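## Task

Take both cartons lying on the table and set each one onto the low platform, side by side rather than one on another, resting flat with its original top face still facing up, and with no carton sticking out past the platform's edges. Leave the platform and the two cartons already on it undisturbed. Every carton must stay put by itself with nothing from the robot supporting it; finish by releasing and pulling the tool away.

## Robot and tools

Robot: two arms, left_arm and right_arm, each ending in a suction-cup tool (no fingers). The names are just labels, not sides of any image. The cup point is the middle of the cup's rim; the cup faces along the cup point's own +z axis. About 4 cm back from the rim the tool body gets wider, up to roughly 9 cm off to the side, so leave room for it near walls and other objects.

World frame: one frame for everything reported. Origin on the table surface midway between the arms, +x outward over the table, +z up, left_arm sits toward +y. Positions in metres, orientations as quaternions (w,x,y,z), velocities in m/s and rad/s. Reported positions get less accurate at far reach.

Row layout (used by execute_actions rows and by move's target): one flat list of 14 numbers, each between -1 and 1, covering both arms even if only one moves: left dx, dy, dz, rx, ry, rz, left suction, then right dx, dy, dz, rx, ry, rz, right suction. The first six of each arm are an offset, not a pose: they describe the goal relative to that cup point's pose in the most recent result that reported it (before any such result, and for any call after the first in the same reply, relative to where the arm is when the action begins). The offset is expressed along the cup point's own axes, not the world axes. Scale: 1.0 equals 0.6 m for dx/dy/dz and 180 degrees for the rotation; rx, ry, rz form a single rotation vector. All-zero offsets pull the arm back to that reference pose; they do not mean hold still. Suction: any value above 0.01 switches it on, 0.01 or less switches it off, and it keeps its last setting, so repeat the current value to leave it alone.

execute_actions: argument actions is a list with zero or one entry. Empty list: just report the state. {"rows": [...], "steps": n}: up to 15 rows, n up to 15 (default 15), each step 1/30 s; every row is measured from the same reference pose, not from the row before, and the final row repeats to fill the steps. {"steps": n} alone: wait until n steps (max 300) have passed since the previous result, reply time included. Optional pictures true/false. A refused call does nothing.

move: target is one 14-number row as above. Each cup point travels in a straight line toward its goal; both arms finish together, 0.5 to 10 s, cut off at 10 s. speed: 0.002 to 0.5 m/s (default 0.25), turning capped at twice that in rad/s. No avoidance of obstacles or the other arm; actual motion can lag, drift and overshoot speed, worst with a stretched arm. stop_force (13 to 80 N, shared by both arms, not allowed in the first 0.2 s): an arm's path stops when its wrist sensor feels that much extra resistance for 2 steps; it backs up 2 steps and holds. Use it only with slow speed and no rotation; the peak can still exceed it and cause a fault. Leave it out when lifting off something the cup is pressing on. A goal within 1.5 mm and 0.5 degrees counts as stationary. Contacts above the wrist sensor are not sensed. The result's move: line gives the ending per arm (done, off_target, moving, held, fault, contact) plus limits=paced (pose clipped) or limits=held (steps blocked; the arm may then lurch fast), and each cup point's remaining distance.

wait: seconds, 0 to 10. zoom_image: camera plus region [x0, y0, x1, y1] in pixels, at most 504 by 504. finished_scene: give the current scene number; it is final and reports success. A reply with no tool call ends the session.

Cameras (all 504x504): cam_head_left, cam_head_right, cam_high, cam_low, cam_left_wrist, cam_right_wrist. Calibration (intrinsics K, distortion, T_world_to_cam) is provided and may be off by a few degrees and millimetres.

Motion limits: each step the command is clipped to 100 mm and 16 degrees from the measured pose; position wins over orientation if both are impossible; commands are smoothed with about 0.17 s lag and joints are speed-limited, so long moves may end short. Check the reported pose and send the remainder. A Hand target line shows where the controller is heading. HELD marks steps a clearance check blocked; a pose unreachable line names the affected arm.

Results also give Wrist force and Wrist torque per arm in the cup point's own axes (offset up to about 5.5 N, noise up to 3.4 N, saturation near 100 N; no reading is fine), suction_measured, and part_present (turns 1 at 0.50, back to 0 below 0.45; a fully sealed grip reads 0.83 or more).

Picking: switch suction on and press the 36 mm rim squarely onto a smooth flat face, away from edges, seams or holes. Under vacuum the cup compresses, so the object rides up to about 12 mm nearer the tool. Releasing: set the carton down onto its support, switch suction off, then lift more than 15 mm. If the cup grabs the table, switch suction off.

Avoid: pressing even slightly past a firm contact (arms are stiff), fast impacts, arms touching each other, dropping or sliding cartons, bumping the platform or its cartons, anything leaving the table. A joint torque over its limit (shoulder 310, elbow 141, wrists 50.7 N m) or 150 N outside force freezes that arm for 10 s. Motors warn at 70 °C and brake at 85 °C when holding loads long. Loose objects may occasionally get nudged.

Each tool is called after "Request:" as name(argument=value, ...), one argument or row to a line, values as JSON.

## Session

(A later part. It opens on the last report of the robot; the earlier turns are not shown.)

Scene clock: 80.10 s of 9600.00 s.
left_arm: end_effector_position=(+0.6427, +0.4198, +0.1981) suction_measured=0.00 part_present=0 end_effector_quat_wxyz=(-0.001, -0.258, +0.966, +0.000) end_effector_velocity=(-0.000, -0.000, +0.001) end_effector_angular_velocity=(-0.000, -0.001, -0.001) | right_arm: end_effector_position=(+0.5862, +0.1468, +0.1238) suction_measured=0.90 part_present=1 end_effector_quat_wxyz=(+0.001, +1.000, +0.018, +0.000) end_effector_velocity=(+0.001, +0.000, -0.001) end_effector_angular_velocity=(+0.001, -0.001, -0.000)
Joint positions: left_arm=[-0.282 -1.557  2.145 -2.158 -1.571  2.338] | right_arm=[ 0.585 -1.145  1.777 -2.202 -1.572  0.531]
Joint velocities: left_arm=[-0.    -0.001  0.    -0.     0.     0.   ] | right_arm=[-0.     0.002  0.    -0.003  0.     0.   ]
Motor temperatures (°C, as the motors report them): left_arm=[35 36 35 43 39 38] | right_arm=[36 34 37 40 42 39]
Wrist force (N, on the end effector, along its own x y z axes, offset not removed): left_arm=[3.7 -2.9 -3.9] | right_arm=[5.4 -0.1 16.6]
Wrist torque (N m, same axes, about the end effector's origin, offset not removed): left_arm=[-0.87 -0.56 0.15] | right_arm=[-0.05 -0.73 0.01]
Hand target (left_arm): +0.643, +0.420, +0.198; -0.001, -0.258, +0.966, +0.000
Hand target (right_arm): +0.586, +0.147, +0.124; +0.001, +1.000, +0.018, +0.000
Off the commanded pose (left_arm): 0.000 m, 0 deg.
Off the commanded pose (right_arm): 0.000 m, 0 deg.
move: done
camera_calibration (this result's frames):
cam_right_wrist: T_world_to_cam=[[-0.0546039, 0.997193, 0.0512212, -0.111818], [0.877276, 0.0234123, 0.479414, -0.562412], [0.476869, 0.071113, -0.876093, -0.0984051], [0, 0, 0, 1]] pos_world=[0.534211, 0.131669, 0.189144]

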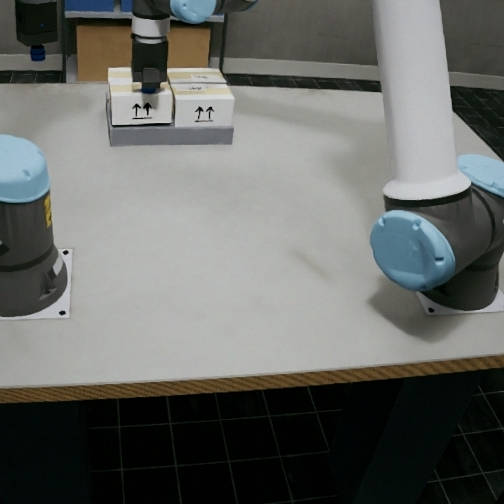

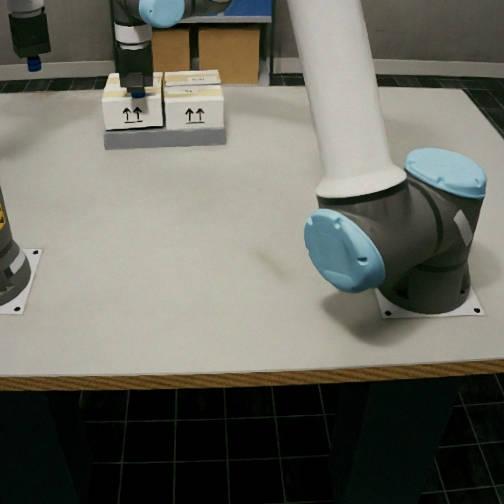

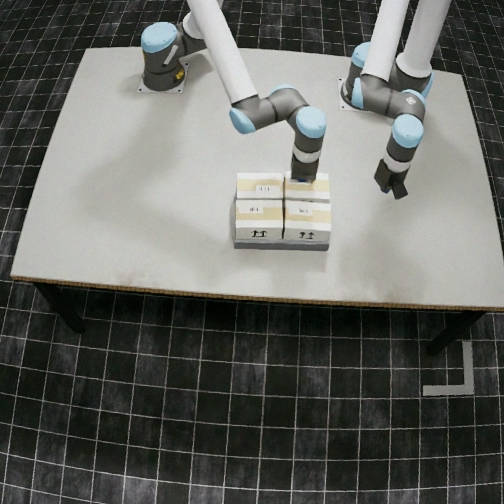

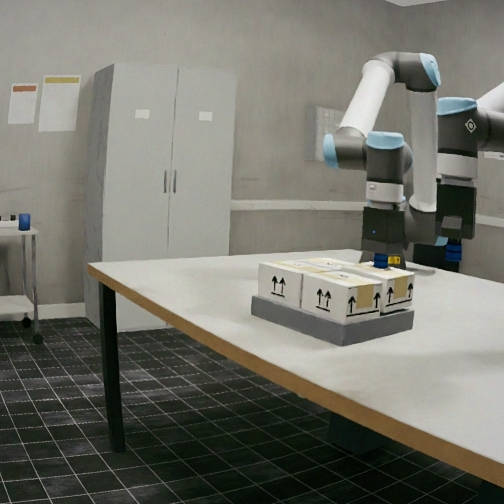

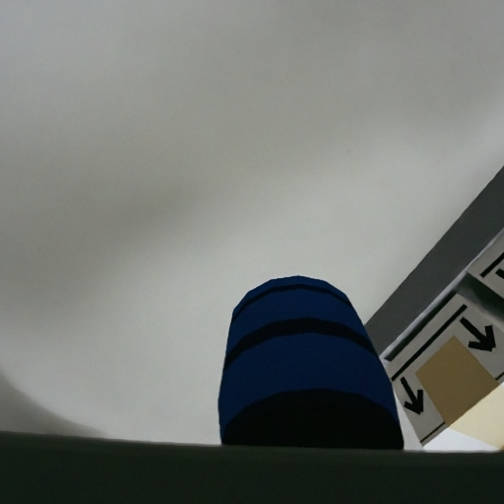

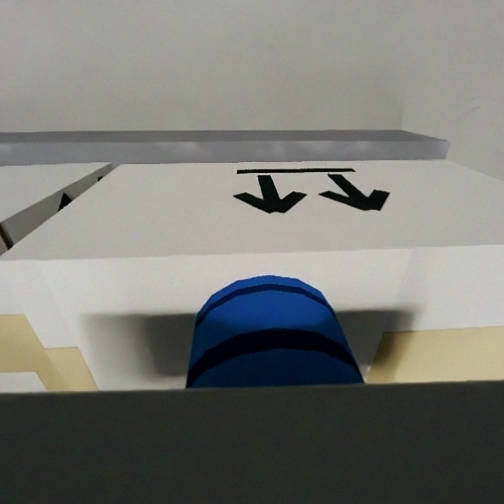

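Request:
move(
  target=[0,0,0,0,0,0,0,0,0.007,0,0,0,0,1],
  speed=0.01,
)

Request:
move(
  target=[0,0,0,0,0,0,0,0,0,0.04,0,0,0,1],
  speed=0.008,
  stop_force=18,
)

Request:
execute_actions(
  actions=[
    {"rows":[[0,0,0,0,0,0,0,0,0,0,0,0,0,0]],"steps":8},
  ],
  pictures=false,
)

Request:
move(
  target=[0,0,0,0,0,0,0,0,0,-0.2,0,0,0,0],
)

Request:
zoom_image(
  camera="cam_head_right",
  region=[80,50,260,170],
)

Scene clock: 85.00 s of 9600.00 s.
left_arm: end_effector_position=(+0.6427, +0.4198, +0.1981) suction_measured=0.00 part_present=0 end_effector_quat_wxyz=(-0.001, -0.258, +0.966, +0.000) end_effector_velocity=(-0.000, -0.000, +0.000) end_effector_angular_velocity=(+0.000, -0.000, -0.000) | right_arm: end_effector_position=(+0.5864, +0.1427, +0.1237) suction_measured=0.90 part_present=1 end_effector_quat_wxyz=(+0.001, +1.000, +0.018, +0.000) end_effector_velocity=(+0.000, -0.002, -0.000) end_effector_angular_velocity=(+0.001, +0.001, -0.000)
Joint positions: left_arm=[-0.282 -1.557  2.145 -2.158 -1.571  2.338] | right_arm=[ 0.581 -1.149  1.782 -2.204 -1.572  0.526]
Joint velocities: left_arm=[-0. -0.  0.  0.  0.  0.] | right_arm=[-0.002 -0.001  0.002 -0.001  0.001 -0.002]
Motor temperatures (°C, as the motors report them): left_arm=[35 36 35 43 39 38] | right_arm=[36 34 37 40 42 39]
Wrist force (N, on the end effector, along its own x y z axes, offset not removed): left_arm=[6.9 -1.8 2.9] | right_arm=[-0.2 2.5 10.5]
Wrist torque (N m, same axes, about the end effector's origin, offset not removed): left_arm=[-0.35 -1.31 0.14] | right_arm=[0.34 0.13 0.08]
Hand target (left_arm): +0.643, +0.420, +0.198; -0.001, -0.258, +0.966, +0.000
Hand target (right_arm): +0.586, +0.143, +0.124; +0.001, +1.000, +0.018, +0.000
Off the commanded pose (left_arm): 0.000 m, 0 deg.
Off the commanded pose (right_arm): 0.000 m, 0 deg.
After step 90, 1.20 s passed at rest.
move: done
camera_calibration (this result's frames):
cam_left_wrist: T_world_to_cam=[[0.48243, -0.875646, -0.0224956, 0.0709489], [-0.791566, -0.446816, 0.416867, 0.639062], [-0.375079, -0.183302, -0.908689, 0.573971], [0, 0, 0, 1]] pos_world=[0.686917, 0.45288, 0.256754]
cam_right_wrist: T_world_to_cam=[[-0.0545996, 0.997194, 0.0512068, -0.107769], [0.877289, 0.0234172, 0.479392, -0.562437], [0.476848, 0.0710978, -0.876106, -0.0981873], [0, 0, 0, 1]] pos_world=[0.534356, 0.127619, 0.189124]

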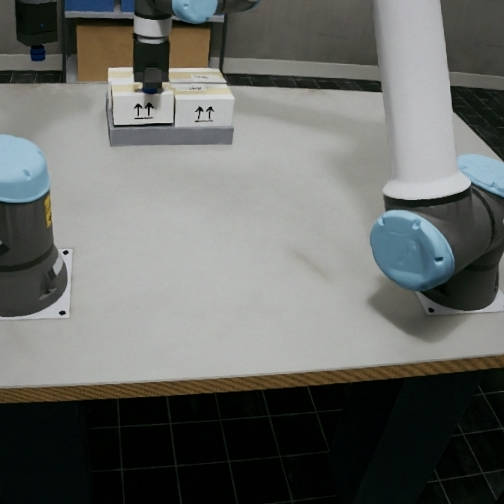

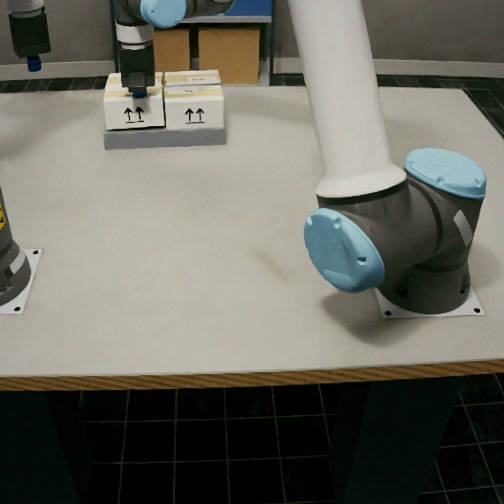

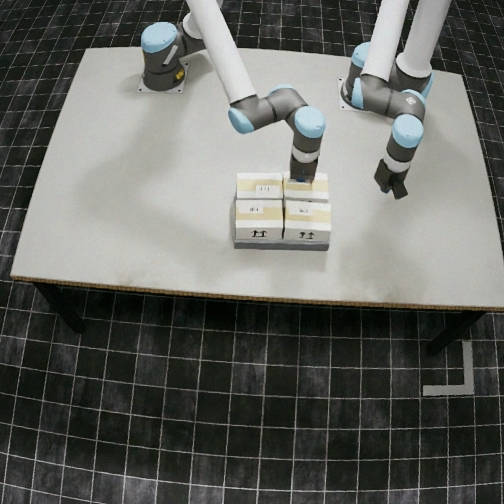

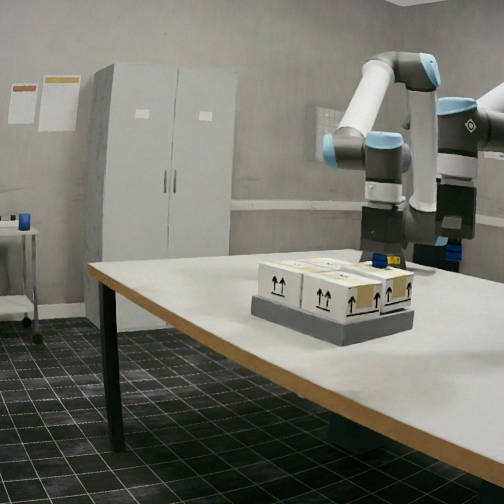

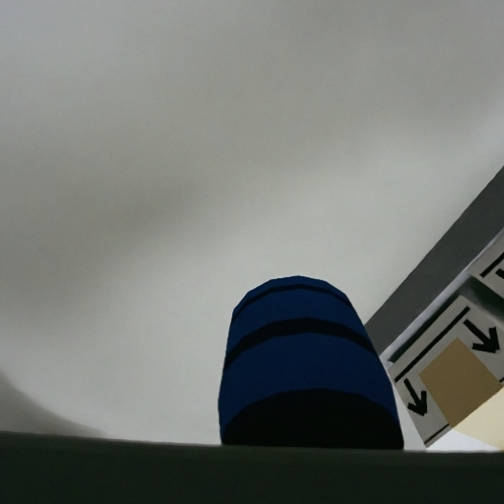

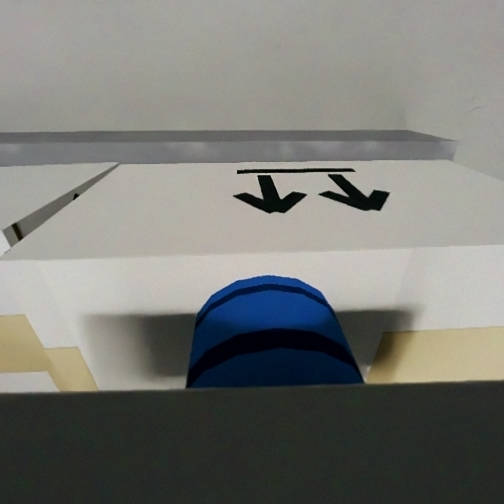

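Scene clock: 86.87 s of 9600.00 s.
left_arm: end_effector_position=(+0.6427, +0.4198, +0.1981) suction_measured=0.00 part_present=0 end_effector_quat_wxyz=(-0.001, -0.258, +0.966, +0.000) end_effector_velocity=(-0.000, -0.000, +0.001) end_effector_angular_velocity=(+0.000, +0.000, -0.001) | right_arm: end_effector_position=(+0.5865, +0.1427, +0.1119) suction_measured=0.90 part_present=1 end_effector_quat_wxyz=(+0.000, +1.000, +0.018, +0.000) end_effector_velocity=(-0.003, -0.002, -0.001) end_effector_angular_velocity=(-0.004, +0.007, +0.000)
Joint positions: left_arm=[-0.282 -1.557  2.145 -2.158 -1.571  2.338] | right_arm=[ 0.581 -1.137  1.79  -2.224 -1.572  0.526]
Joint velocities: left_arm=[-0.001 -0.001 -0.     0.002 -0.    -0.   ] | right_arm=[ 0.    -0.001  0.003  0.006  0.001 -0.   ]
Motor temperatures (°C, as the motors report them): left_arm=[35 36 35 43 39 38] | right_arm=[36 34 37 40 42 39]
Wrist force (N, on the end effector, along its own x y z axes, offset not removed): left_arm=[4.3 3.7 -3.8] | right_arm=[5.8 -3.0 -22.3]
Wrist torque (N m, same axes, about the end effector's origin, offset not removed): left_arm=[0.00 -0.77 0.19] | right_arm=[0.28 -0.67 -0.15]
Hand target (left_arm): +0.643, +0.420, +0.198; -0.001, -0.258, +0.966, +0.000
Hand target (right_arm): +0.586, +0.143, +0.112; +0.001, +1.000, +0.018, +0.000
Off the commanded pose (left_arm): 0.000 m, 0 deg.
Off the commanded pose (right_arm): 0.012 m, 0 deg.
move: contact (right_arm)
camera_calibration (this result's frames):
cam_left_wrist: T_world_to_cam=[[0.48243, -0.875646, -0.0224956, 0.0709487], [-0.791566, -0.446816, 0.416867, 0.639062], [-0.375079, -0.183302, -0.908689, 0.573971], [0, 0, 0, 1]] pos_world=[0.686917, 0.45288, 0.256754]
cam_right_wrist: T_world_to_cam=[[-0.0546288, 0.997184, 0.0513733, -0.107171], [0.877149, 0.0233421, 0.479651, -0.556769], [0.477101, 0.0712648, -0.875954, -0.108772], [0, 0, 0, 1]] pos_world=[0.53441, 0.127617, 0.177281]

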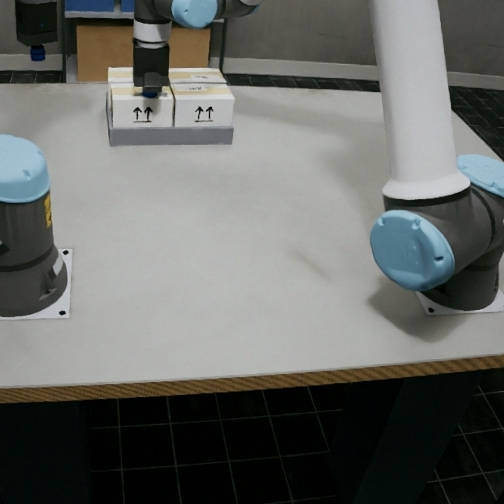

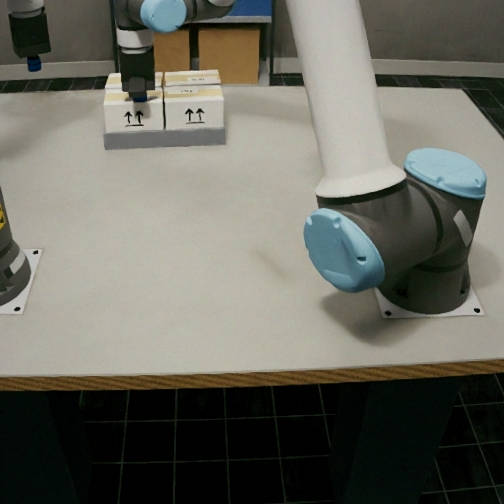

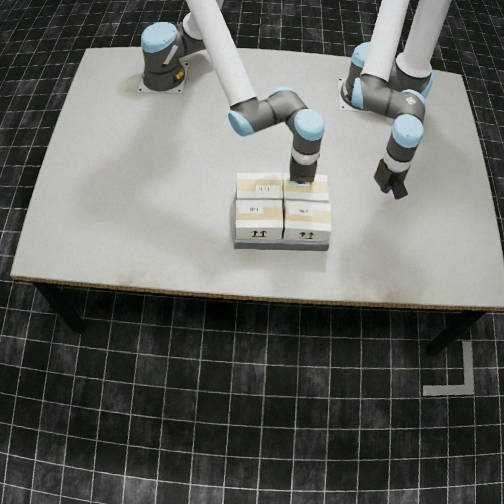

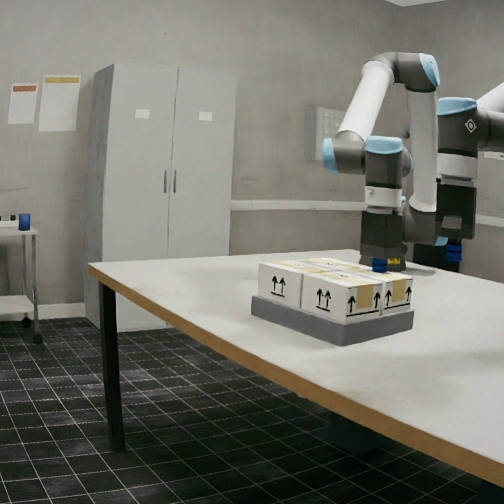

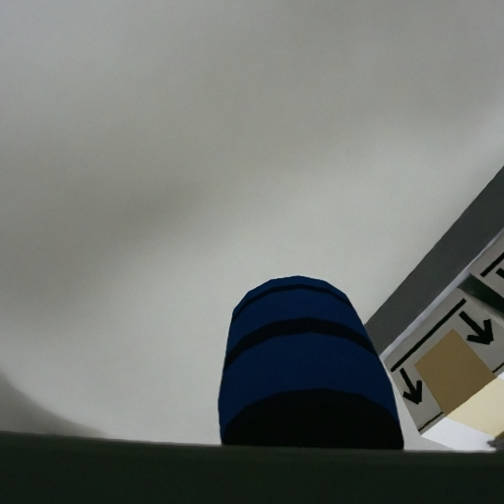

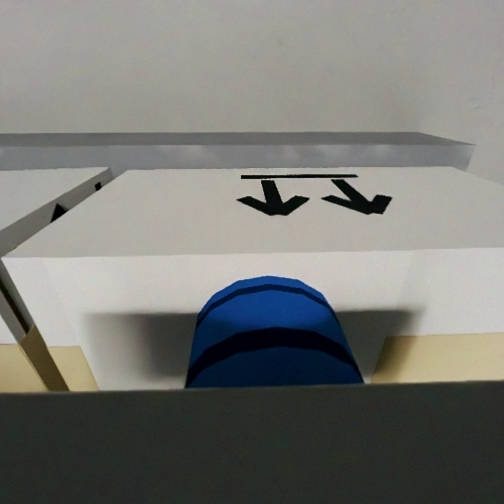

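Scene clock: 87.13 s of 9600.00 s.
left_arm: end_effector_position=(+0.6427, +0.4198, +0.1981) suction_measured=0.00 part_present=0 end_effector_quat_wxyz=(-0.001, -0.258, +0.966, +0.000) end_effector_velocity=(+0.000, +0.000, -0.001) end_effector_angular_velocity=(+0.000, +0.001, +0.001) | right_arm: end_effector_position=(+0.5864, +0.1427, +0.1120) suction_measured=0.00 part_present=0 end_effector_quat_wxyz=(+0.001, +1.000, +0.018, +0.000) end_effector_velocity=(-0.000, -0.000, -0.000) end_effector_angular_velocity=(-0.001, -0.000, -0.000)
Joint positions: left_arm=[-0.282 -1.557  2.145 -2.158 -1.571  2.338] | right_arm=[ 0.581 -1.137  1.79  -2.224 -1.572  0.526]
Joint velocities: left_arm=[ 0.     0.001  0.    -0.001 -0.    -0.   ] | right_arm=[ 0.     0.     0.    -0.    -0.001  0.   ]
Motor temperatures (°C, as the motors report them): left_arm=[35 36 35 43 39 38] | right_arm=[36 34 37 40 42 39]
Wrist force (N, on the end effector, along its own x y z axes, offset not removed): left_arm=[1.2 0.9 -3.4] | right_arm=[3.5 -6.2 -37.9]
Wrist torque (N m, same axes, about the end effector's origin, offset not removed): left_arm=[-0.37 -0.37 0.07] | right_arm=[-0.69 -0.69 -0.16]
Hand target (left_arm): +0.643, +0.420, +0.198; -0.001, -0.258, +0.966, +0.000
Hand target (right_arm): +0.586, +0.143, +0.112; +0.000, +1.000, +0.018, +0.000
Off the commanded pose (left_arm): 0.000 m, 0 deg.
Off the commanded pose (right_arm): 0.000 m, 0 deg.
Steps of this call (steps 1 to 8: all 8 steps of this action). Readings (end_effector_position | what the end effector reports):
1: left_arm (+0.6427, +0.4198, +0.1981) | right_arm (+0.5864, +0.1427, +0.1119) | left_arm suction_measured=0.00 part_present=0 | right_arm suction_measured=0.41 part_present=0
2: left_arm (+0.6427, +0.4198, +0.1981) | right_arm (+0.5864, +0.1427, +0.1120) | left_arm suction_measured=0.00 part_present=0 | right_arm suction_measured=0.00 part_present=0
4: left_arm (+0.6427, +0.4198, +0.1981) | right_arm (+0.5864, +0.1427, +0.1120) | left_arm suction_measured=0.00 part_present=0 | right_arm suction_measured=0.00 part_present=0
8: the state above

Scene clock: 88.43 s of 9600.00 s.
left_arm: end_effector_position=(+0.6427, +0.4198, +0.1981) suction_measured=0.00 part_present=0 end_effector_quat_wxyz=(-0.001, -0.258, +0.966, +0.000) end_effector_velocity=(+0.000, +0.000, +0.000) end_effector_angular_velocity=(+0.000, -0.000, +0.001) | right_arm: end_effector_position=(+0.5864, +0.1428, +0.2317) suction_measured=0.00 part_present=0 end_effector_quat_wxyz=(+0.001, +1.000, +0.018, +0.000) end_effector_velocity=(+0.000, -0.000, +0.002) end_effector_angular_velocity=(+0.000, +0.001, -0.000)
Joint positions: left_arm=[-0.282 -1.557  2.145 -2.158 -1.571  2.338] | right_arm=[ 0.581 -1.241  1.696 -2.026 -1.572  0.526]
Joint velocities: left_arm=[ 0.001 -0.     0.    -0.     0.     0.   ] | right_arm=[-0.001 -0.001 -0.002  0.004  0.001 -0.   ]
Motor temperatures (°C, as the motors report them): left_arm=[35 36 35 43 39 38] | right_arm=[36 34 37 40 42 39]
Wrist force (N, on the end effector, along its own x y z axes, offset not removed): left_arm=[4.8 0.1 -2.1] | right_arm=[2.7 -0.4 1.4]
Wrist torque (N m, same axes, about the end effector's origin, offset not removed): left_arm=[-0.20 -0.88 0.12] | right_arm=[0.12 -0.21 -0.08]
Hand target (left_arm): +0.643, +0.420, +0.198; -0.001, -0.258, +0.966, +0.000
Hand target (right_arm): +0.586, +0.143, +0.232; +0.001, +1.000, +0.018, +0.000
Off the commanded pose (left_arm): 0.000 m, 0 deg.
Off the commanded pose (right_arm): 0.000 m, 0 deg.
move: done
camera_calibration (this result's frames):
cam_right_wrist: T_world_to_cam=[[-0.0546242, 0.997186, 0.0513393, -0.113454], [0.877182, 0.0233593, 0.47959, -0.614184], [0.477041, 0.0712311, -0.87599, -0.00378536], [0, 0, 0, 1]] pos_world=[0.534359, 0.127751, 0.297065]

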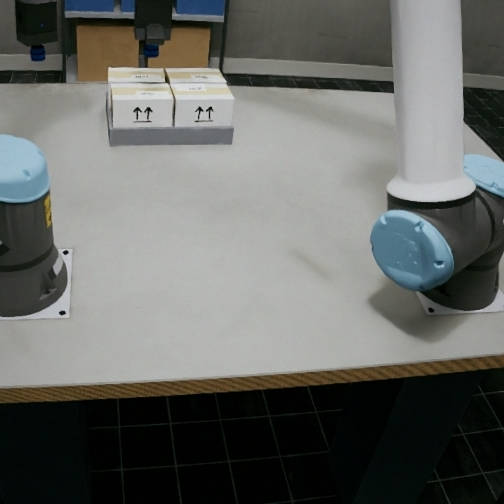

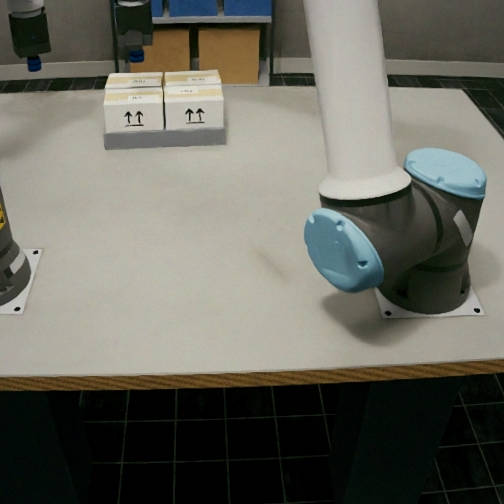

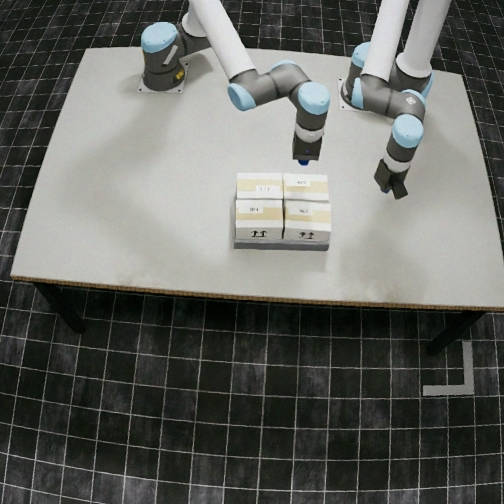

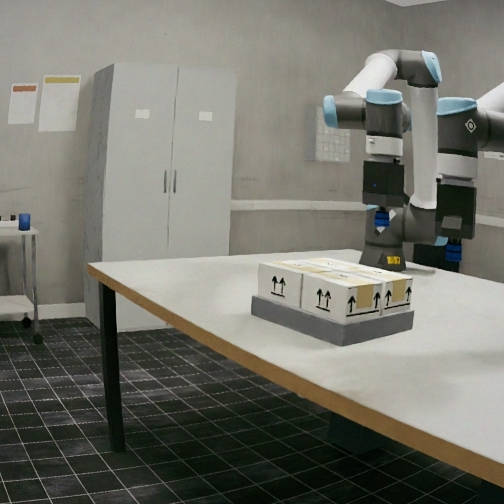

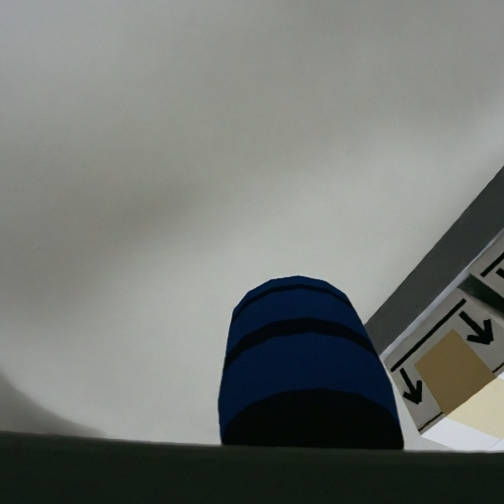

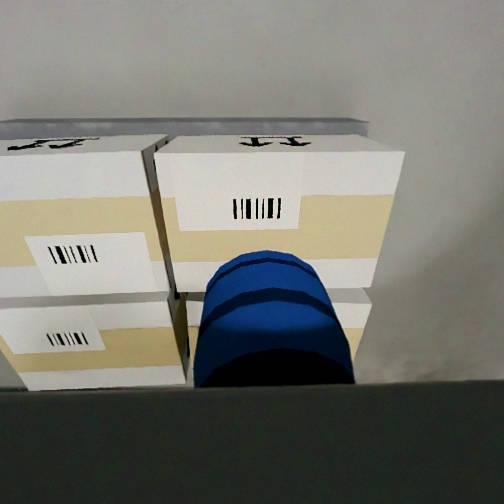

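Region (80, 50, 260, 170) of cam_head_right's 504x504 image, scaled by 2.800, with more detail than that image has.

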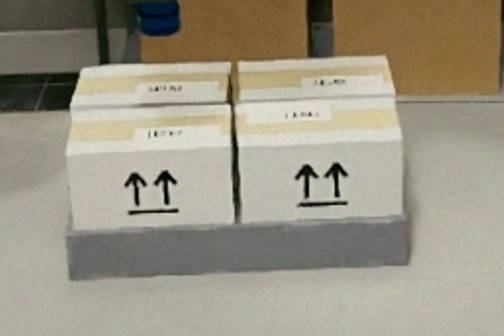

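A thin strip of platform is visible beyond the carton in the left wrist view.

Request:
finished_scene(
  scene=2,
)

The scene is finished: the task was done.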